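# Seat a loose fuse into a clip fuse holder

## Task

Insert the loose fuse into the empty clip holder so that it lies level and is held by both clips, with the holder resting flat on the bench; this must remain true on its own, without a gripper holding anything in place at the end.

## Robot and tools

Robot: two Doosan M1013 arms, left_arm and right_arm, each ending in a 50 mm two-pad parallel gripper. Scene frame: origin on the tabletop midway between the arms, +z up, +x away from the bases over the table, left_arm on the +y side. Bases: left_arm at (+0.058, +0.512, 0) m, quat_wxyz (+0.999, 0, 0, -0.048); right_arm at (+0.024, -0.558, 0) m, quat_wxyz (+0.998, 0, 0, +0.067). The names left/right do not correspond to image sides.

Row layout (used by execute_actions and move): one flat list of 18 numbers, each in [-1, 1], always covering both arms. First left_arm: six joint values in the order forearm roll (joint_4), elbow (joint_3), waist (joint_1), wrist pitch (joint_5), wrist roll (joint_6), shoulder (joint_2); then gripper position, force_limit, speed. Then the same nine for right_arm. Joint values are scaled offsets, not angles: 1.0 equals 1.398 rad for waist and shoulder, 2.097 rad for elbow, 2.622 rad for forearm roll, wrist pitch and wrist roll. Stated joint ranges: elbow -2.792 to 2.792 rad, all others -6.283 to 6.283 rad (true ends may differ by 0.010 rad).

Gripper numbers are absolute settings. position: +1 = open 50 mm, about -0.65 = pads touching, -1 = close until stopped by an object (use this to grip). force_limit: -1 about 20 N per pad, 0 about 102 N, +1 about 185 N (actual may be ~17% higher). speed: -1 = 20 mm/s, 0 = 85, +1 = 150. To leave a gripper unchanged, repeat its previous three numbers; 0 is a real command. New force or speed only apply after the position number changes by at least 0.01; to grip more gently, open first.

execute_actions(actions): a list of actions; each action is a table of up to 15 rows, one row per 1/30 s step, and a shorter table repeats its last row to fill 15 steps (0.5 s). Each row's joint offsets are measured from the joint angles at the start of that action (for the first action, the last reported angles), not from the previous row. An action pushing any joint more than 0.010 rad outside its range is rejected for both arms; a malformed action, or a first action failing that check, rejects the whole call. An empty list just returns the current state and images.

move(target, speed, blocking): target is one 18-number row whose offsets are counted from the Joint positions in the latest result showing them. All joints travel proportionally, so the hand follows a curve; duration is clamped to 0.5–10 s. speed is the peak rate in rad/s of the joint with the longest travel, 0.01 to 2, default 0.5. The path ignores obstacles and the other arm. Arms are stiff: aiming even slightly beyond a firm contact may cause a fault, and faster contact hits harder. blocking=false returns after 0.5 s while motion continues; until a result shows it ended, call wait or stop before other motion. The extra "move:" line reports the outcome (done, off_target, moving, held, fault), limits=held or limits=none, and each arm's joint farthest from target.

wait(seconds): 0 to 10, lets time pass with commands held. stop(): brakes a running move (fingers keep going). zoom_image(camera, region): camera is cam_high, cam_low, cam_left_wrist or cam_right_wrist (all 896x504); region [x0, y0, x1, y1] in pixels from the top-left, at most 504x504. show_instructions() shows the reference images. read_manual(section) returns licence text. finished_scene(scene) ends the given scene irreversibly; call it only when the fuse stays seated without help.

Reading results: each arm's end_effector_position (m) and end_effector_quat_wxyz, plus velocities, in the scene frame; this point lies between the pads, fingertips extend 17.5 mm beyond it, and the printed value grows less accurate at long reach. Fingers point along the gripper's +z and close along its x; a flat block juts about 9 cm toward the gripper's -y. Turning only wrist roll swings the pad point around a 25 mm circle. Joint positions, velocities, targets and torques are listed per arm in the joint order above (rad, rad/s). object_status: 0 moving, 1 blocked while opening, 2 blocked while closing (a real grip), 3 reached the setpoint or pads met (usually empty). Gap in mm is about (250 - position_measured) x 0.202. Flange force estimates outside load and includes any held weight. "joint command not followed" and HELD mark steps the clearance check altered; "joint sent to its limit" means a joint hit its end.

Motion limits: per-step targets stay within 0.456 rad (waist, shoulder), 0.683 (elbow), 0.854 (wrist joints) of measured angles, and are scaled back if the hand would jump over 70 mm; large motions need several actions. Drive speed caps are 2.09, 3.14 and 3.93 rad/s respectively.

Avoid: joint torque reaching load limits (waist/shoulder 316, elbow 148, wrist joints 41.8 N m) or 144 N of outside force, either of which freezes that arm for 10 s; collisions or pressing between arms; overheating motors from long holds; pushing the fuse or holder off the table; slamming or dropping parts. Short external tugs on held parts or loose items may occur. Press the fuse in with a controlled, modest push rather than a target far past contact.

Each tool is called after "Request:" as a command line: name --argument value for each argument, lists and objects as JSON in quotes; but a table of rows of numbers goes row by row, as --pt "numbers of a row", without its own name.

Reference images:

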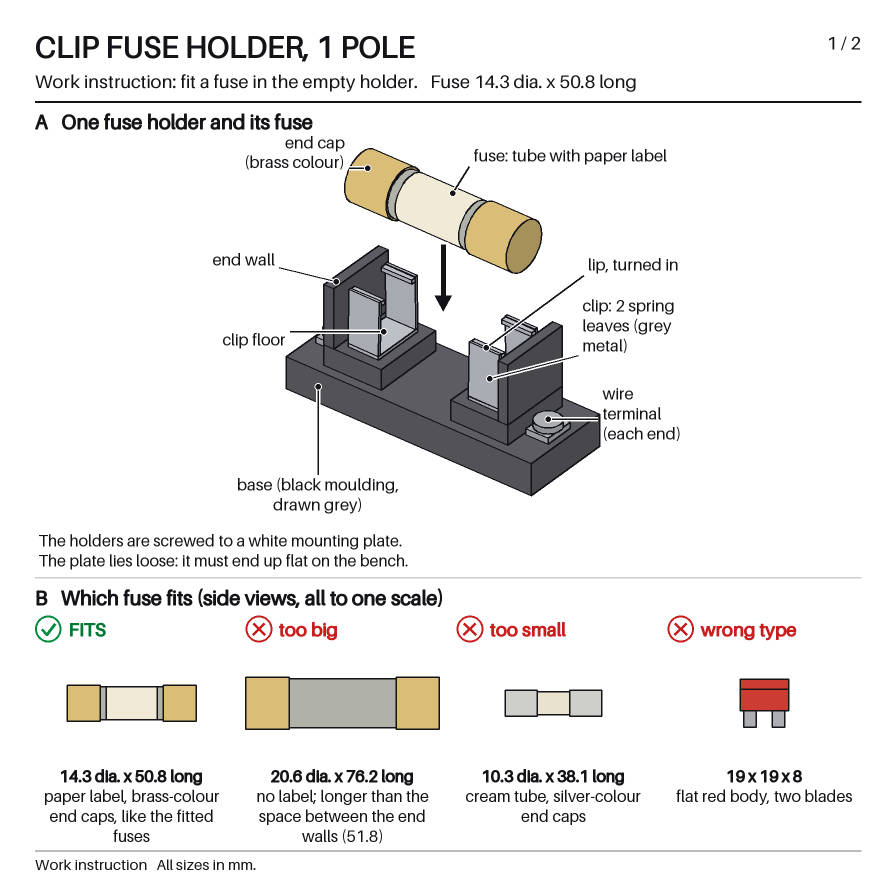

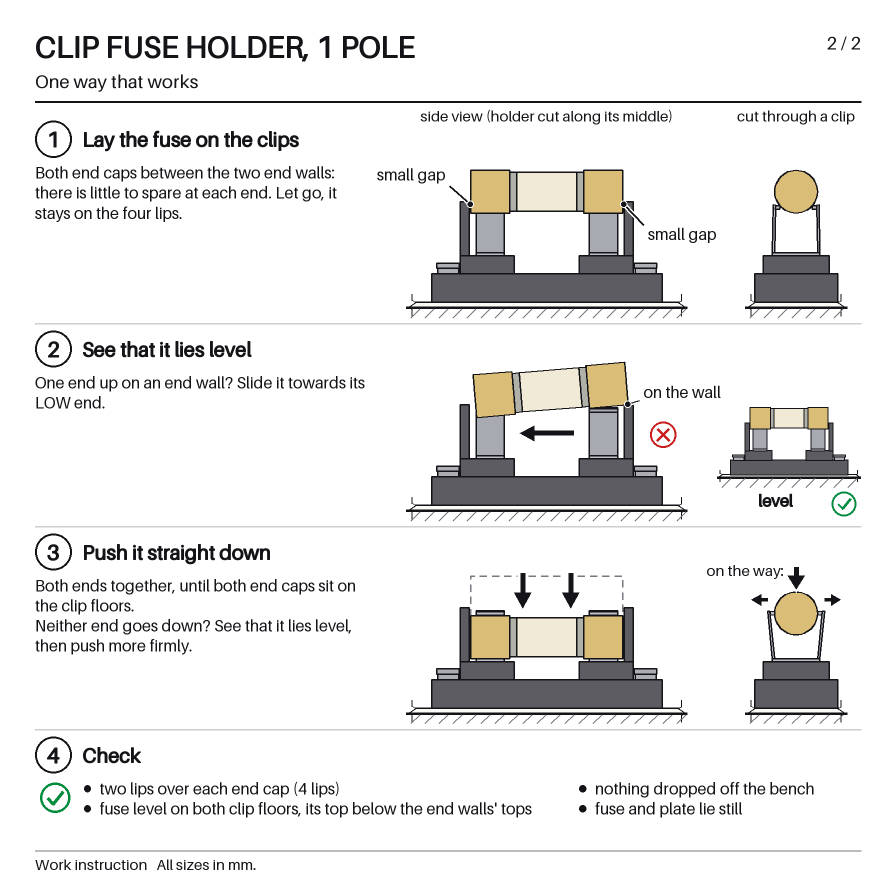

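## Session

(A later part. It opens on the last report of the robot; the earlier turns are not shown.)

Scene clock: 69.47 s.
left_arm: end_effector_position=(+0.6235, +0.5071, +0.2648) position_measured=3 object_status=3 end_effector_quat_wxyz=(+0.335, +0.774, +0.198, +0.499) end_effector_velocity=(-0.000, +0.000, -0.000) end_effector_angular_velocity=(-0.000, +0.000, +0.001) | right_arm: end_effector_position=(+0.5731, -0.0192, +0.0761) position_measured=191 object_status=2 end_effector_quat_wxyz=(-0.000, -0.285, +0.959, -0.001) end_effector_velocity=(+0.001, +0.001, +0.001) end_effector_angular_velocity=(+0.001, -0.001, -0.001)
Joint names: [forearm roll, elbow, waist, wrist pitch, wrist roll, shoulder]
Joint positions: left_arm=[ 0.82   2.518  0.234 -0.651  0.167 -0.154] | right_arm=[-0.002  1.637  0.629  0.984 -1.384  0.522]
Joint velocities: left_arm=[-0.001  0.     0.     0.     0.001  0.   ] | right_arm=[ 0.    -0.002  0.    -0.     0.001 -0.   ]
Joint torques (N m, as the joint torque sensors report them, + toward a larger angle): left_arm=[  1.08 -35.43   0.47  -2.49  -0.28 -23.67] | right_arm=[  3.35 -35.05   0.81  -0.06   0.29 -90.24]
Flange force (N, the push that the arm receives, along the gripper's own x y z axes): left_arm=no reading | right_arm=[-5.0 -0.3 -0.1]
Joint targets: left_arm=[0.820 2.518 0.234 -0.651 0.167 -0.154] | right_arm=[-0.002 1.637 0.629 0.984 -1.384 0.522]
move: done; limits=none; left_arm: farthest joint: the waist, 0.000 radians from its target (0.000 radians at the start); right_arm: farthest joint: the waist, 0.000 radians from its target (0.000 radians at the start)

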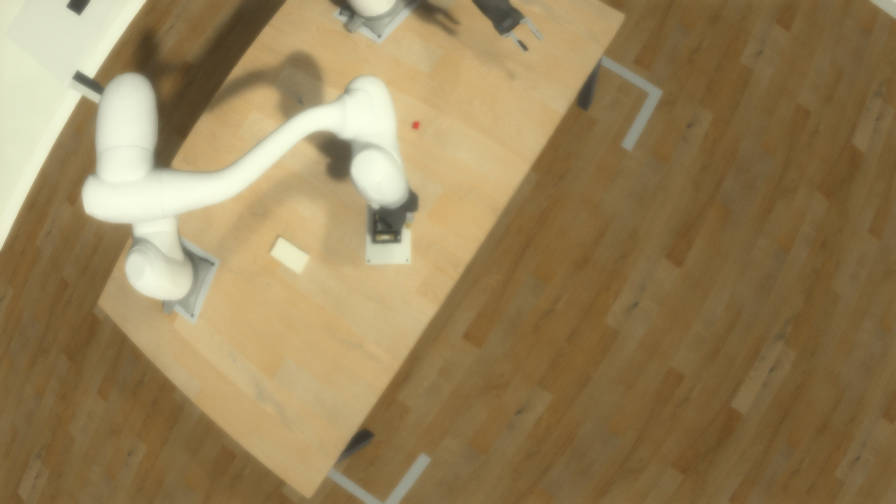

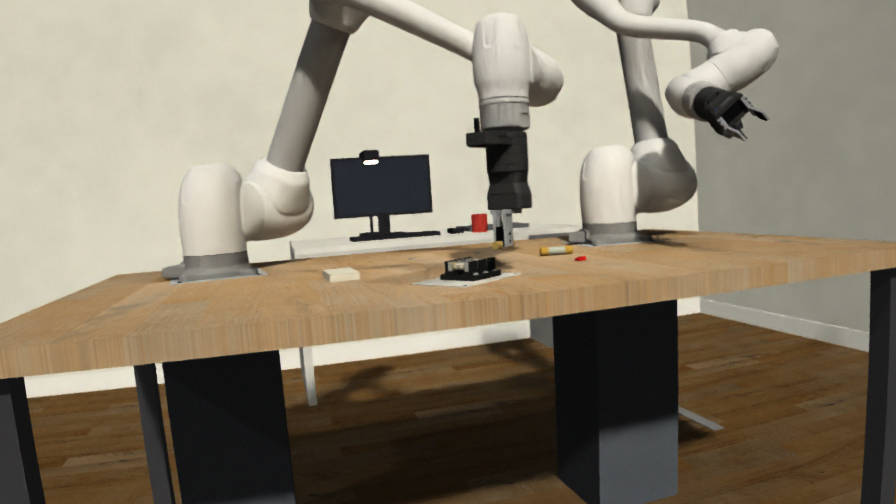

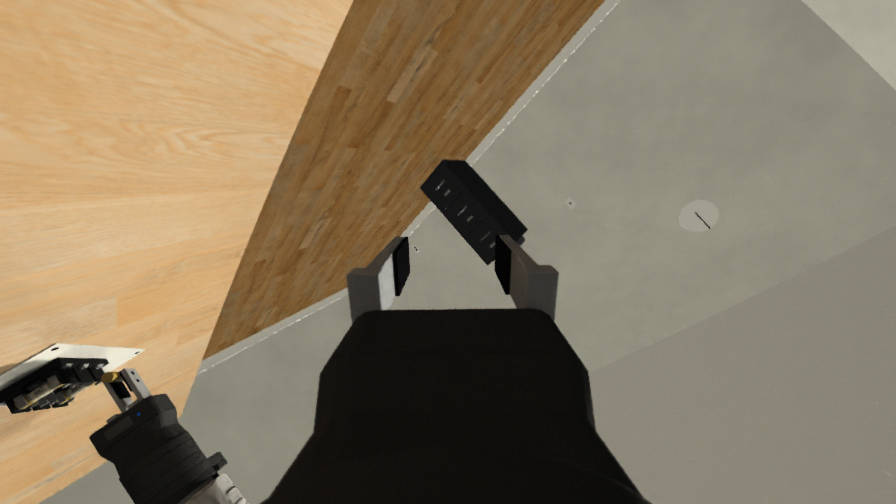

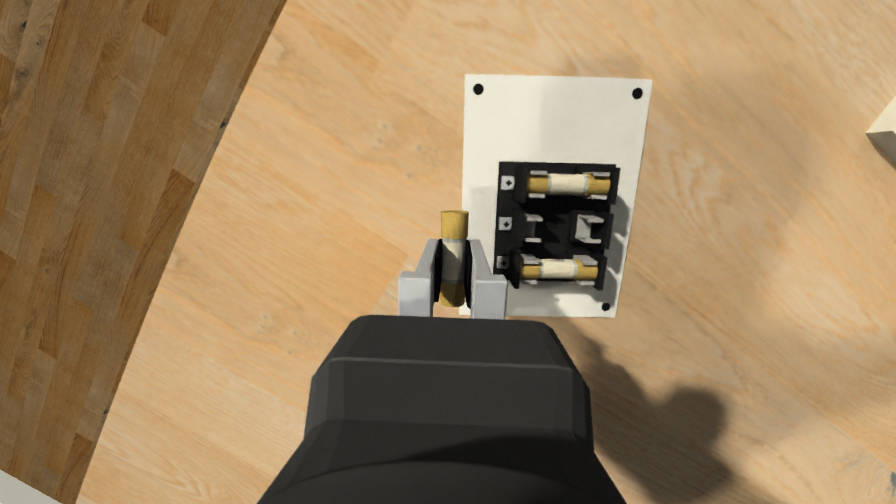

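Displacements: elbow .1075, waist -.0406, wp -.0442, wr 1.5304, sh -.0647.

Request:
move --target '[0,0,0,0,0,0,1,0,0, 0,0.0513,-0.029,-0.0169,0.5837,-0.0463,-1,-0.5,-1]' --speed 0.8

Request:
zoom_image --camera "cam_right_wrist" --region '[330, 130, 580, 330]'

Scene clock: 75.37 s.
left_arm: end_effector_position=(+0.6235, +0.5071, +0.2648) position_measured=3 object_status=3 end_effector_quat_wxyz=(+0.335, +0.774, +0.198, +0.499) end_effector_velocity=(-0.000, -0.001, -0.000) end_effector_angular_velocity=(+0.001, -0.001, -0.002) | right_arm: end_effector_position=(+0.5243, -0.0663, +0.0752) position_measured=191 object_status=2 end_effector_quat_wxyz=(+0.001, +0.476, +0.879, -0.000) end_effector_velocity=(-0.000, -0.000, -0.000) end_effector_angular_velocity=(-0.000, +0.000, -0.001)
Joint names: [forearm roll, elbow, waist, wrist pitch, wrist roll, shoulder]
Joint positions: left_arm=[ 0.82   2.518  0.234 -0.651  0.167 -0.154] | right_arm=[-0.002  1.745  0.588  0.94   0.146  0.457]
Joint velocities: left_arm=[ 0.002  0.001 -0.    -0.002  0.    -0.   ] | right_arm=[-0.     0.001  0.    -0.     0.001 -0.   ]
Joint torques (N m, as the joint torque sensors report them, + toward a larger angle): left_arm=[  1.28 -35.68   2.84  -2.51  -0.26 -22.01] | right_arm=[  3.65 -33.53   3.23   0.26   0.1  -83.11]
Flange force (N, the push that the arm receives, along the gripper's own x y z axes): left_arm=no reading | right_arm=[-3.5 5.7 0.2]
Joint targets: left_arm=[0.820 2.518 0.234 -0.651 0.167 -0.154] | right_arm=[-0.002 1.745 0.588 0.940 0.146 0.457]
move: done; limits=none; left_arm: farthest joint: the waist, 0.000 radians from its target (0.000 radians at the start); right_arm: farthest joint: the waist, 0.000 radians from its target (0.040 radians at the start)

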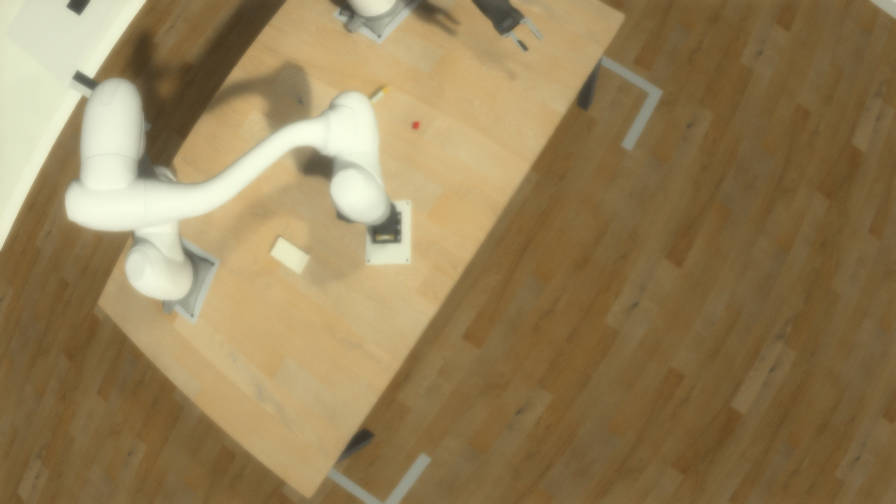

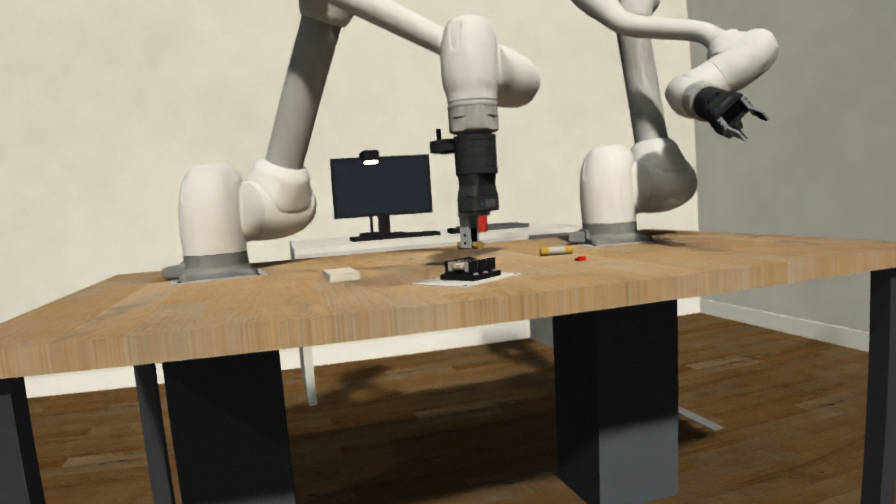

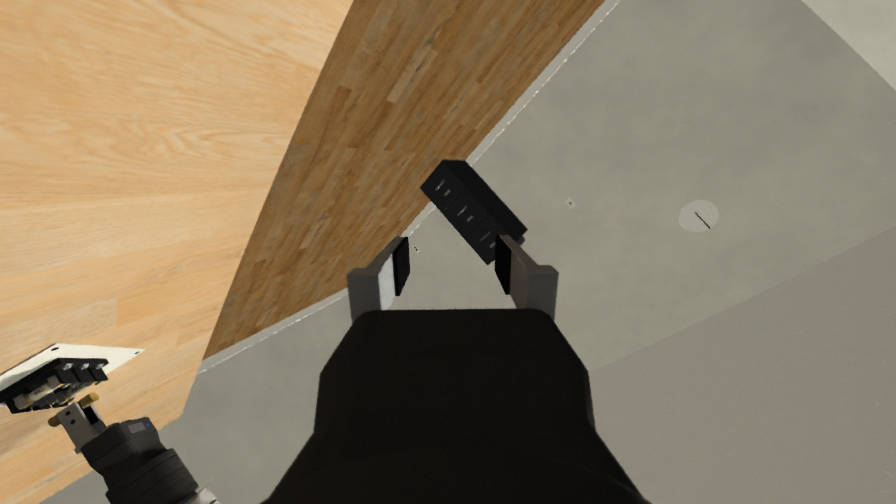

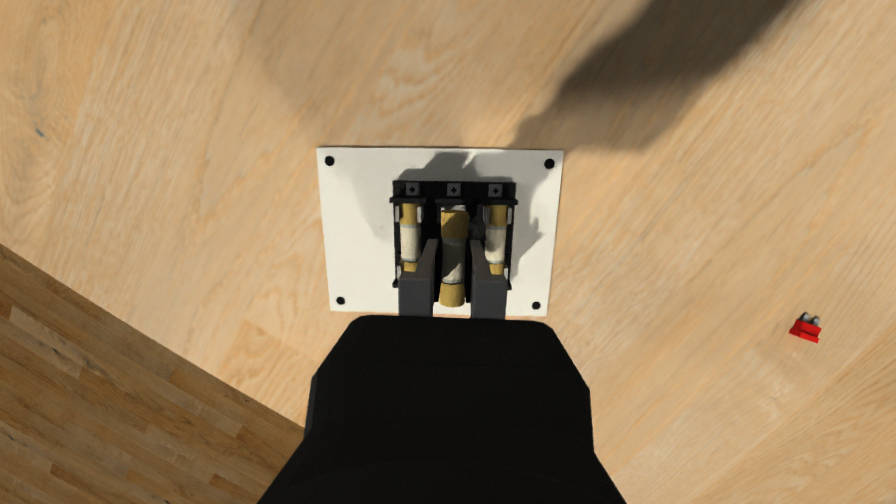

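Region (330, 130, 580, 330) of cam_right_wrist's 896x504 image, scaled by 2.016, with more detail than that image has; it fills the top 403 rows of this view, and the rest is white.

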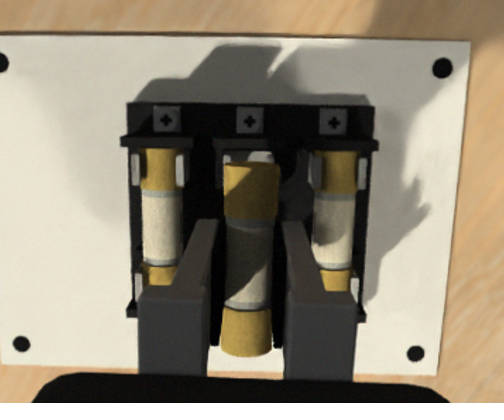

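Request:
move --target '[0,0,0,0,0,0,1,0,0, 0,0.0049,0,-0.0099,0,0.0112,-1,-0.5,-1]' --speed 0.03

Request:
zoom_image --camera "cam_right_wrist" --region '[370, 170, 540, 320]'

Request:
zoom_image --camera "cam_low" --region '[420, 220, 520, 295]'

Scene clock: 78.83 s.
left_arm: end_effector_position=(+0.6235, +0.5071, +0.2648) position_measured=3 object_status=3 end_effector_quat_wxyz=(+0.335, +0.774, +0.198, +0.499) end_effector_velocity=(+0.001, -0.000, +0.001) end_effector_angular_velocity=(+0.000, -0.001, -0.001) | right_arm: end_effector_position=(+0.5243, -0.0663, +0.0593) position_measured=191 object_status=2 end_effector_quat_wxyz=(+0.001, +0.476, +0.879, +0.000) end_effector_velocity=(-0.001, -0.000, -0.001) end_effector_angular_velocity=(-0.001, +0.001, +0.000)
Joint names: [forearm roll, elbow, waist, wrist pitch, wrist roll, shoulder]
Joint positions: left_arm=[ 0.82   2.518  0.234 -0.651  0.167 -0.154] | right_arm=[-0.002  1.755  0.588  0.914  0.146  0.473]
Joint velocities: left_arm=[ 0.    -0.002 -0.001  0.    -0.     0.   ] | right_arm=[-0.001  0.001  0.001  0.     0.001  0.   ]
Joint torques (N m, as the joint torque sensors report them, + toward a larger angle): left_arm=[  1.06 -34.5    1.57  -2.6   -0.07 -22.1 ] | right_arm=[  3.5  -32.83   3.18   0.08   0.27 -83.79]
Flange force (N, the push that the arm receives, along the gripper's own x y z axes): left_arm=no reading | right_arm=[-3.7 5.4 0.3]
Joint targets: left_arm=[0.820 2.518 0.234 -0.651 0.167 -0.154] | right_arm=[-0.002 1.755 0.588 0.914 0.146 0.473]
move: done; limits=none; left_arm: farthest joint: the waist, 0.000 radians from its target (0.000 radians at the start); right_arm: farthest joint: the waist, 0.000 radians from its target (0.000 radians at the start)

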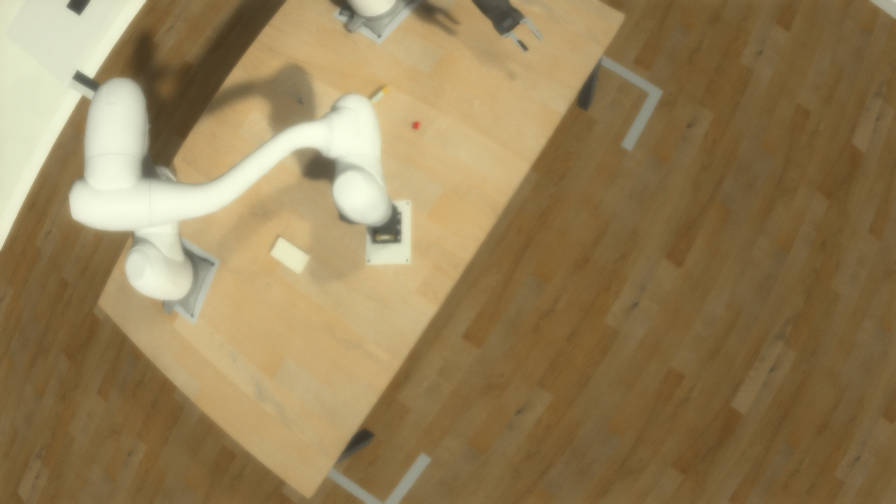

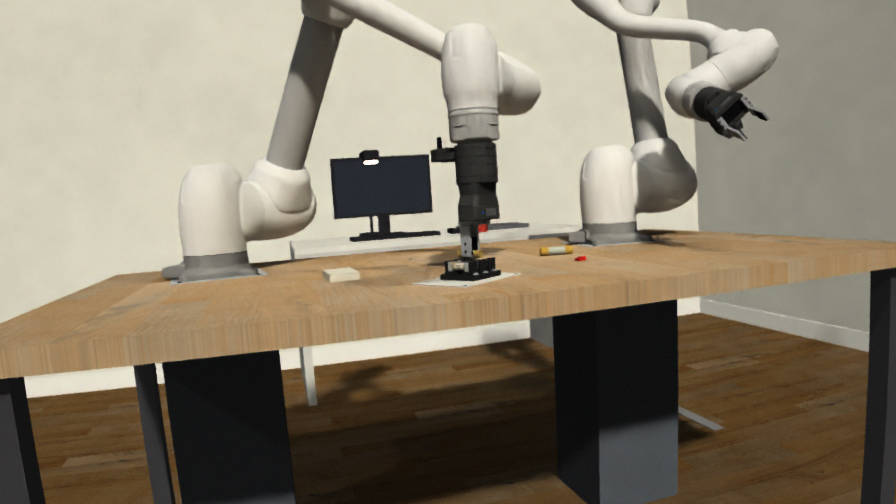

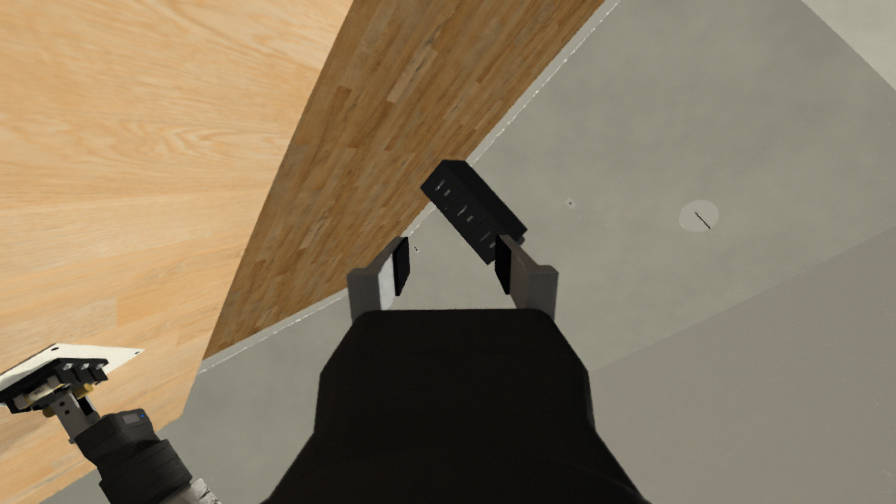

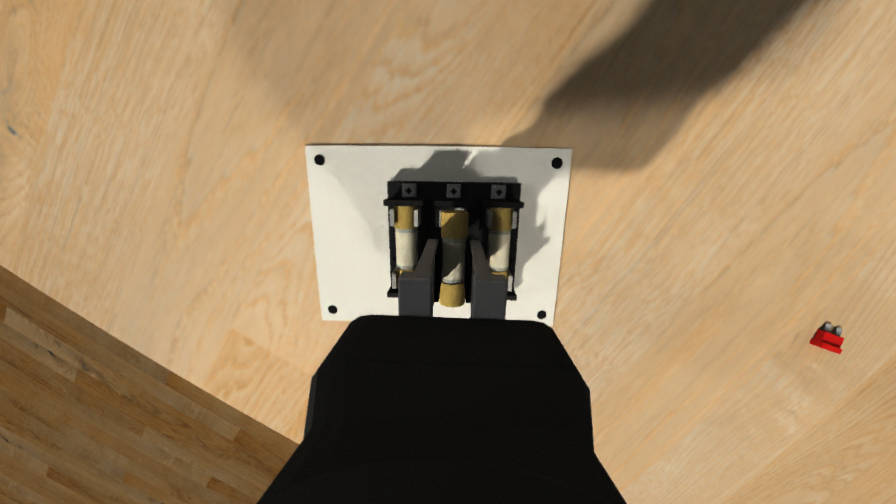

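Region (370, 170, 540, 320) of cam_right_wrist's 896x504 image, scaled by 2.965, with more detail than that image has; it fills the top 445 rows of this view, and the rest is white.

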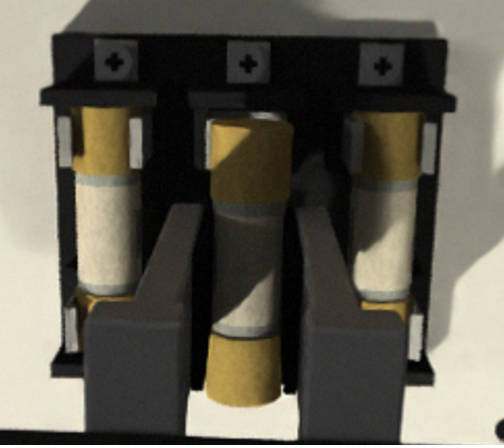

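Region (420, 220, 520, 295) of cam_low's 896x504 image, scaled by 5.040, with more detail than that image has; it fills the top 378 rows of this view, and the rest is white.

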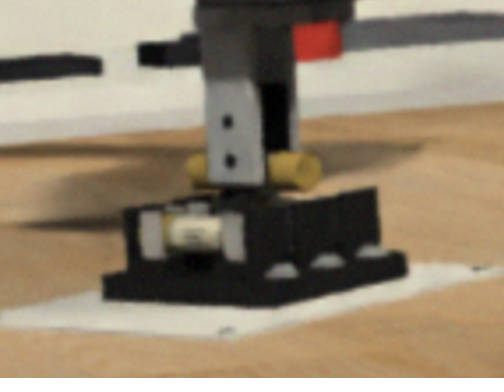

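Request:
move --target '[0,0,0,0,0,0,1,0,0, 0,0.0008,0,-0.0016,0,0.0018,-1,-0.5,-1]' --speed 0.01

Request:
zoom_image --camera "cam_right_wrist" --region '[380, 190, 480, 315]'

Request:
zoom_image --camera "cam_low" --region '[435, 235, 505, 285]'

Scene clock: 83.30 s.
left_arm: end_effector_position=(+0.6235, +0.5071, +0.2648) position_measured=3 object_status=3 end_effector_quat_wxyz=(+0.335, +0.774, +0.198, +0.499) end_effector_velocity=(+0.000, +0.000, -0.000) end_effector_angular_velocity=(+0.000, +0.000, +0.000) | right_arm: end_effector_position=(+0.5242, -0.0663, +0.0567) position_measured=191 object_status=2 end_effector_quat_wxyz=(+0.001, +0.476, +0.879, +0.000) end_effector_velocity=(+0.001, +0.001, +0.000) end_effector_angular_velocity=(+0.001, -0.000, -0.004)
Joint names: [forearm roll, elbow, waist, wrist pitch, wrist roll, shoulder]
Joint positions: left_arm=[ 0.82   2.518  0.234 -0.651  0.167 -0.154] | right_arm=[-0.002  1.757  0.588  0.909  0.146  0.475]
Joint velocities: left_arm=[-0.    -0.001  0.     0.001  0.     0.   ] | right_arm=[ 0.001 -0.001 -0.    -0.     0.003  0.   ]
Joint torques (N m, as the joint torque sensors report them, + toward a larger angle): left_arm=[  1.39 -34.62   1.4   -2.38  -0.38 -20.91] | right_arm=[  3.11 -32.78   2.74   0.24   0.03 -84.02]
Flange force (N, the push that the arm receives, along the gripper's own x y z axes): left_arm=no reading | right_arm=[-2.7 5.5 0.5]
Joint targets: left_arm=[0.820 2.518 0.234 -0.651 0.167 -0.154] | right_arm=[-0.002 1.757 0.588 0.909 0.146 0.475]
move: done; limits=none; left_arm: farthest joint: the waist, 0.000 radians from its target (0.000 radians at the start); right_arm: farthest joint: the waist, 0.000 radians from its target (0.000 radians at the start)

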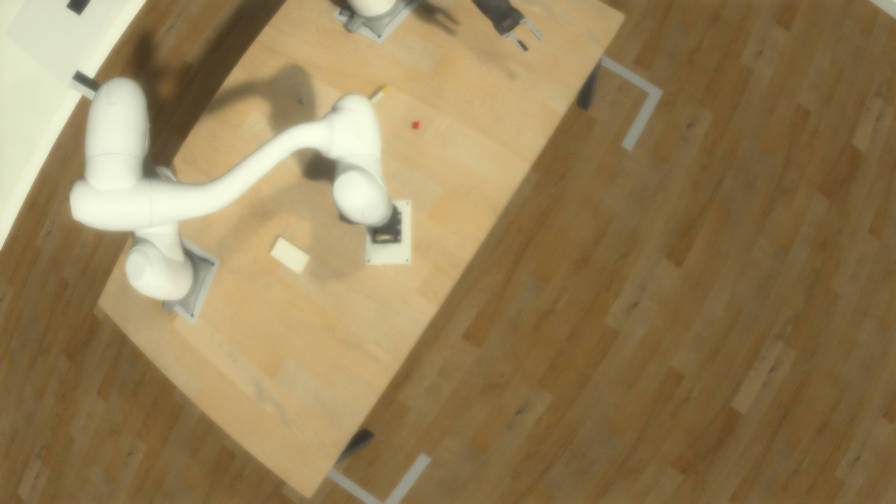

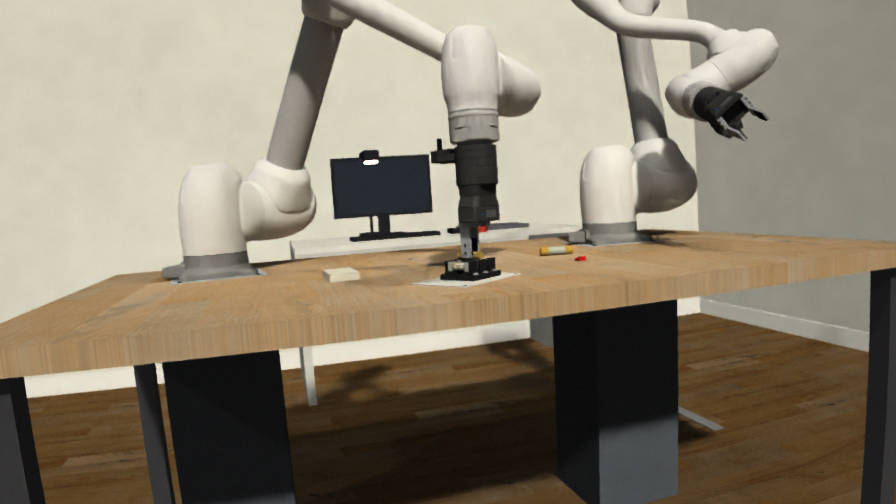

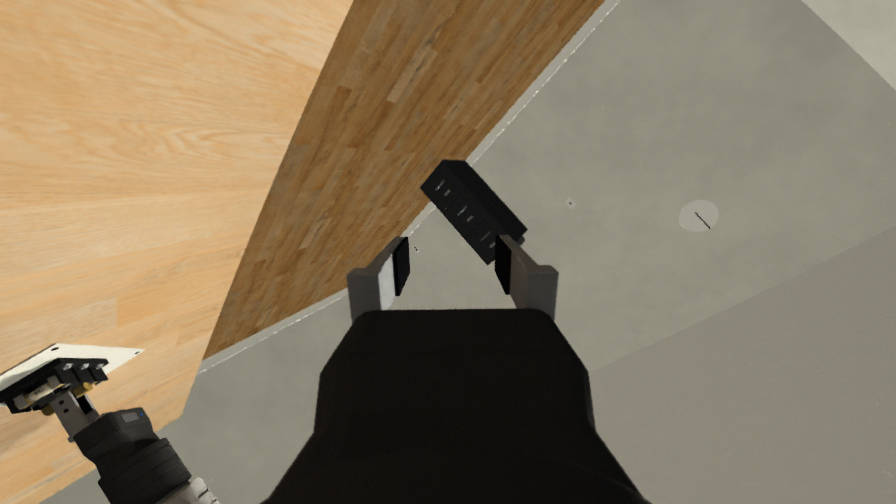

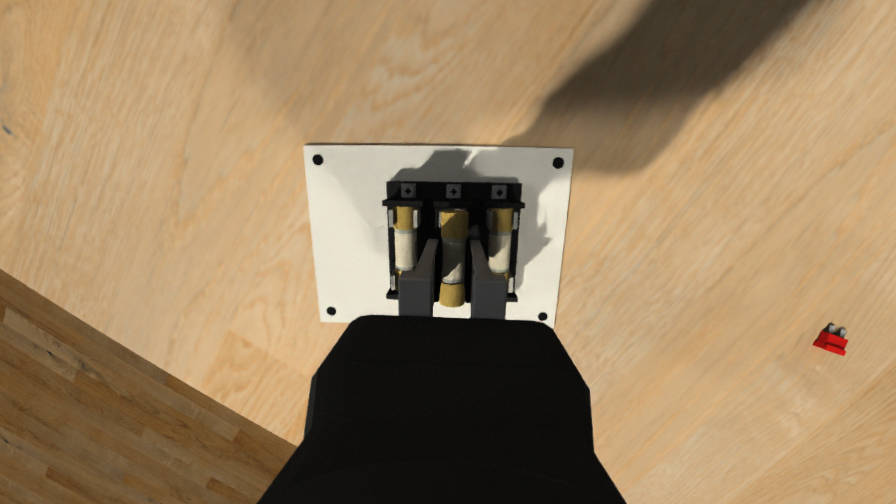

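Region (380, 190, 480, 315) of cam_right_wrist's 896x504 image, scaled by 4.032, with more detail than that image has; it fills the left 403 columns of this view, and the rest is white.

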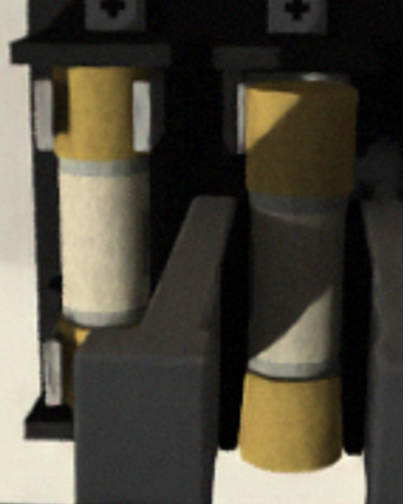

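Region (435, 235, 505, 285) of cam_low's 896x504 image, scaled by 7.200, with more detail than that image has; it fills the top 360 rows of this view, and the rest is white.

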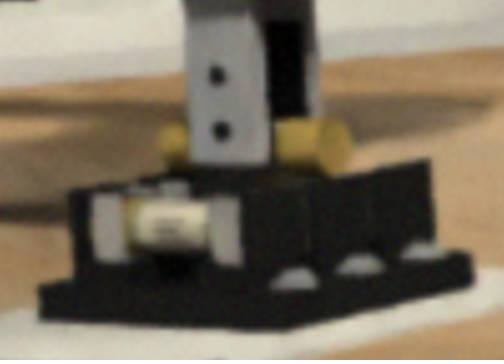

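Request:
move --target '[0,0,0,0,0,0,1,0,0, 0,0.0016,-0.0005,-0.0005,-0.0003,-0.0015,-1,-0.5,-1]' --speed 0.01

Request:
move --target '[0,0,0,0,0,0,1,0,0, 0,0.0006,0,-0.0012,0,0.0014,-1,-0.5,-1]' --speed 0.01

Request:
zoom_image --camera "cam_right_wrist" --region '[380, 190, 480, 315]'

Request:
zoom_image --camera "cam_low" --region '[435, 235, 505, 285]'

Scene clock: 90.07 s.
left_arm: end_effector_position=(+0.6235, +0.5071, +0.2648) position_measured=3 object_status=3 end_effector_quat_wxyz=(+0.335, +0.774, +0.198, +0.499) end_effector_velocity=(-0.001, +0.000, -0.002) end_effector_angular_velocity=(-0.001, +0.003, +0.000) | right_arm: end_effector_position=(+0.5234, -0.0677, +0.0568) position_measured=191 object_status=2 end_effector_quat_wxyz=(+0.001, +0.476, +0.879, +0.000) end_effector_velocity=(+0.000, -0.001, -0.000) end_effector_angular_velocity=(-0.000, +0.001, -0.001)
Joint names: [forearm roll, elbow, waist, wrist pitch, wrist roll, shoulder]
Joint positions: left_arm=[ 0.82   2.518  0.234 -0.651  0.167 -0.154] | right_arm=[-0.002  1.76   0.588  0.908  0.145  0.473]
Joint velocities: left_arm=[ 0.     0.002  0.001 -0.    -0.     0.002] | right_arm=[ 0.     0.001 -0.001  0.    -0.001 -0.   ]
Joint torques (N m, as the joint torque sensors report them, + toward a larger angle): left_arm=[  1.35 -35.08   2.31  -2.58  -0.11 -22.75] | right_arm=[  3.47 -32.66   4.45  -0.31   0.4  -84.78]
Flange force (N, the push that the arm receives, along the gripper's own x y z axes): left_arm=no reading | right_arm=[-5.7 7.8 0.6]
Joint targets: left_arm=[0.820 2.518 0.234 -0.651 0.167 -0.154] | right_arm=[-0.002 1.760 0.588 0.908 0.145 0.473]
move: done; limits=none; left_arm: farthest joint: the waist, 0.000 radians from its target (0.000 radians at the start); right_arm: farthest joint: the waist, 0.000 radians from its target (0.001 radians at the start)

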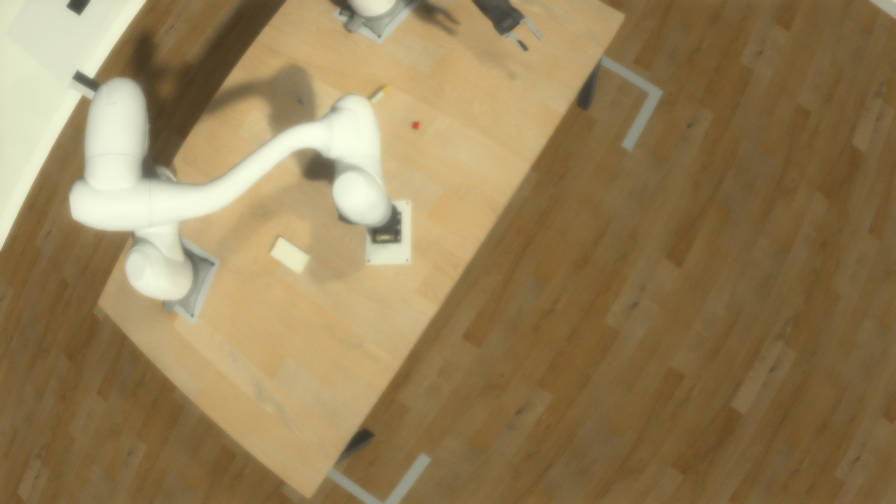

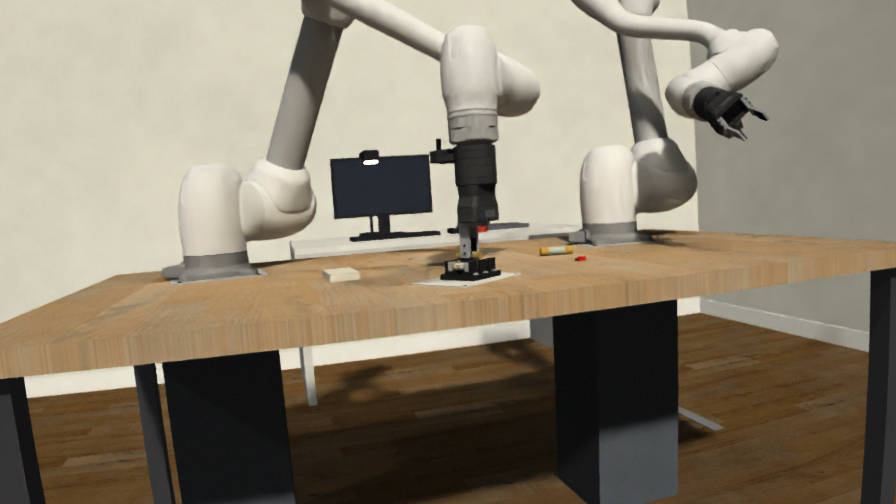

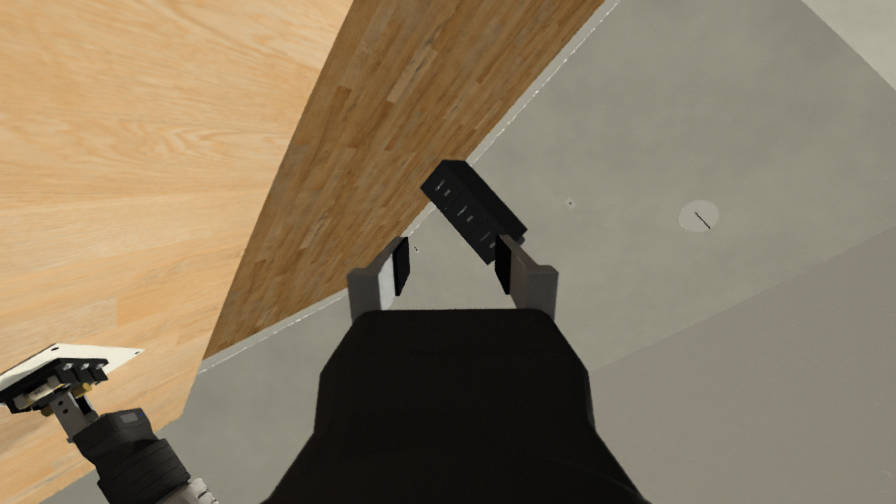

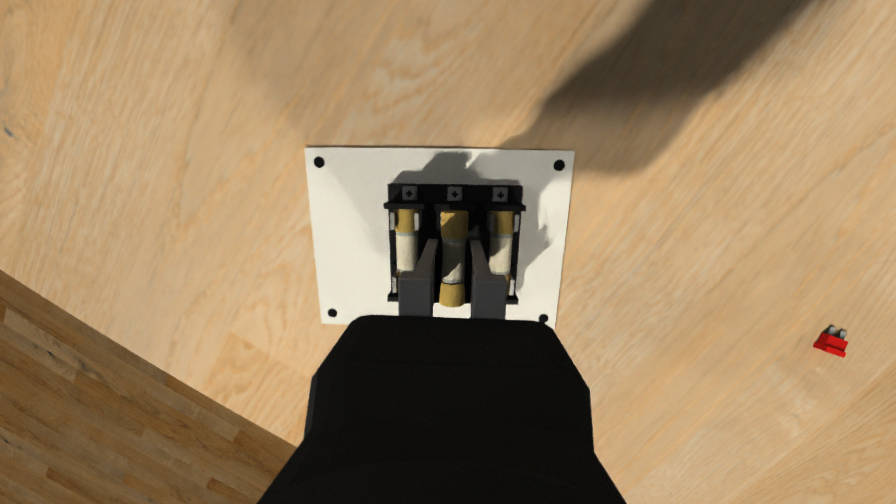

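Scene clock: 90.77 s.
left_arm: end_effector_position=(+0.6235, +0.5071, +0.2648) position_measured=3 object_status=3 end_effector_quat_wxyz=(+0.335, +0.774, +0.198, +0.499) end_effector_velocity=(-0.001, -0.000, -0.002) end_effector_angular_velocity=(-0.001, +0.002, -0.001) | right_arm: end_effector_position=(+0.5234, -0.0677, +0.0548) position_measured=191 object_status=2 end_effector_quat_wxyz=(+0.001, +0.476, +0.879, +0.000) end_effector_velocity=(-0.000, -0.000, -0.000) end_effector_angular_velocity=(-0.000, +0.000, -0.001)
Joint names: [forearm roll, elbow, waist, wrist pitch, wrist roll, shoulder]
Joint positions: left_arm=[ 0.82   2.518  0.234 -0.651  0.167 -0.154] | right_arm=[-0.002  1.761  0.588  0.905  0.145  0.475]
Joint velocities: left_arm=[ 0.001  0.001 -0.    -0.    -0.     0.001] | right_arm=[-0.     0.001 -0.    -0.     0.001 -0.   ]
Joint torques (N m, as the joint torque sensors report them, + toward a larger angle): left_arm=[  1.08 -34.88   1.7   -2.55  -0.13 -24.14] | right_arm=[  3.82 -31.86   3.39   0.46  -0.07 -83.7 ]
Flange force (N, the push that the arm receives, along the gripper's own x y z axes): left_arm=no reading | right_arm=[-3.3 6.7 0.2]
Joint targets: left_arm=[0.820 2.518 0.234 -0.651 0.167 -0.154] | right_arm=[-0.002 1.761 0.588 0.905 0.145 0.475]
move: done; limits=none; left_arm: farthest joint: the waist, 0.000 radians from its target (0.000 radians at the start); right_arm: farthest joint: the waist, 0.000 radians from its target (0.000 radians at the start)

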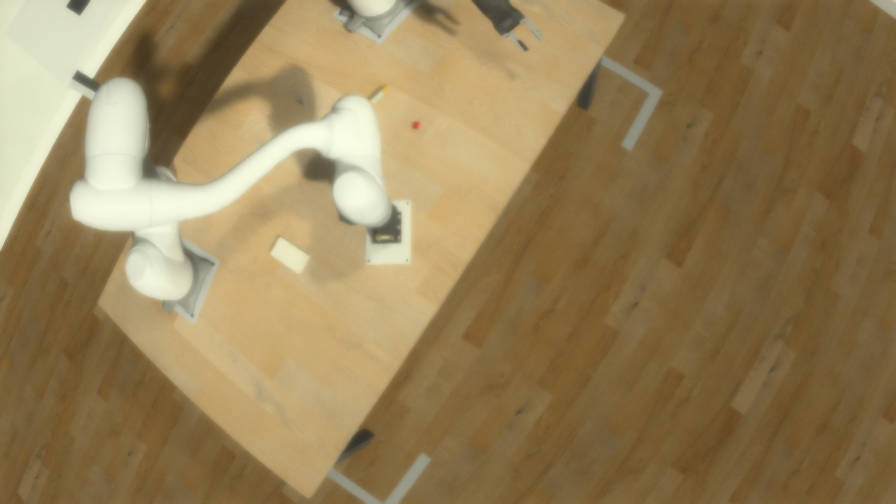

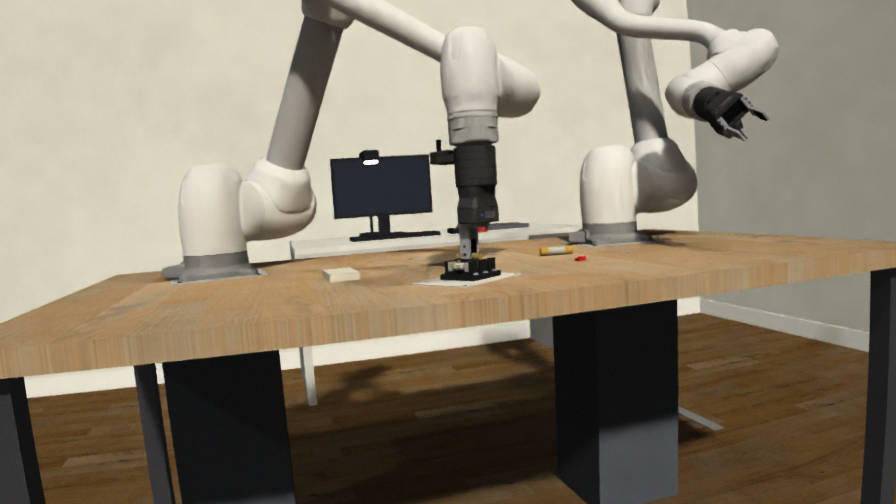

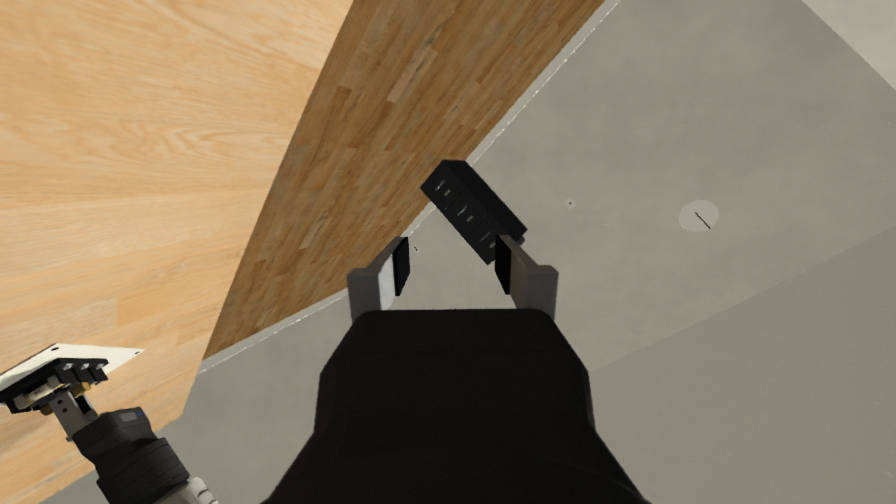

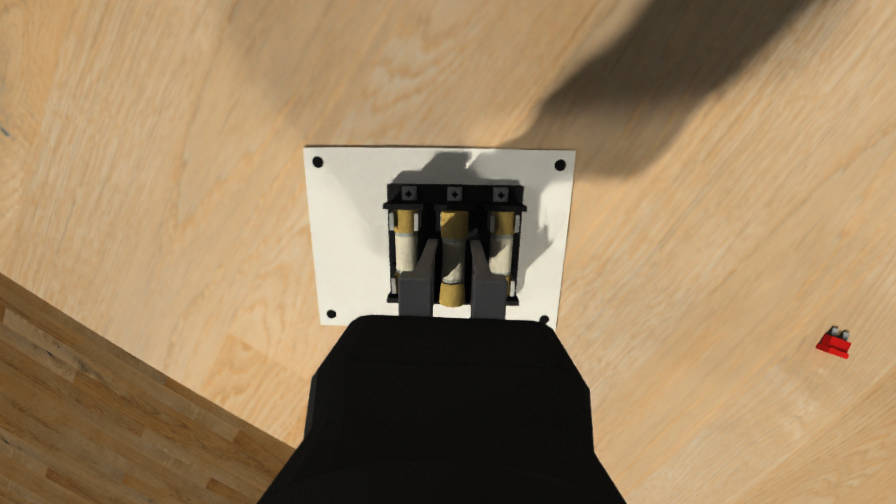

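Region (380, 190, 480, 315) of cam_right_wrist's 896x504 image, scaled by 4.032, with more detail than that image has; it fills the left 403 columns of this view, and the rest is white.

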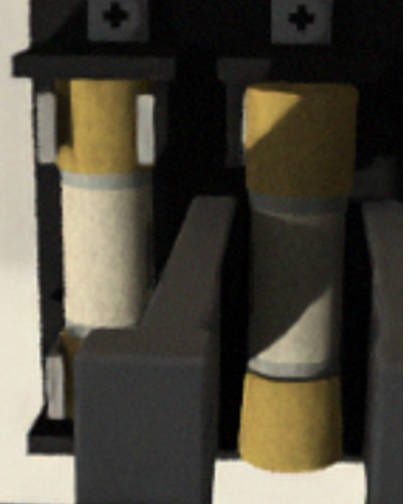

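Region (435, 235, 505, 285) of cam_low's 896x504 image, scaled by 7.200, with more detail than that image has; it fills the top 360 rows of this view, and the rest is white.

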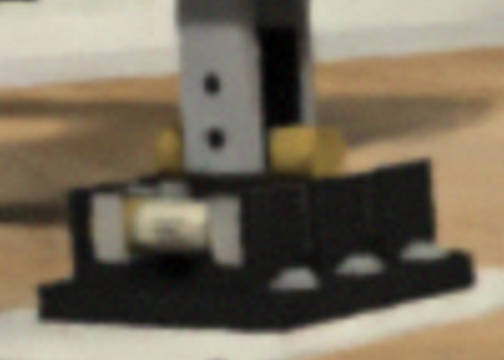

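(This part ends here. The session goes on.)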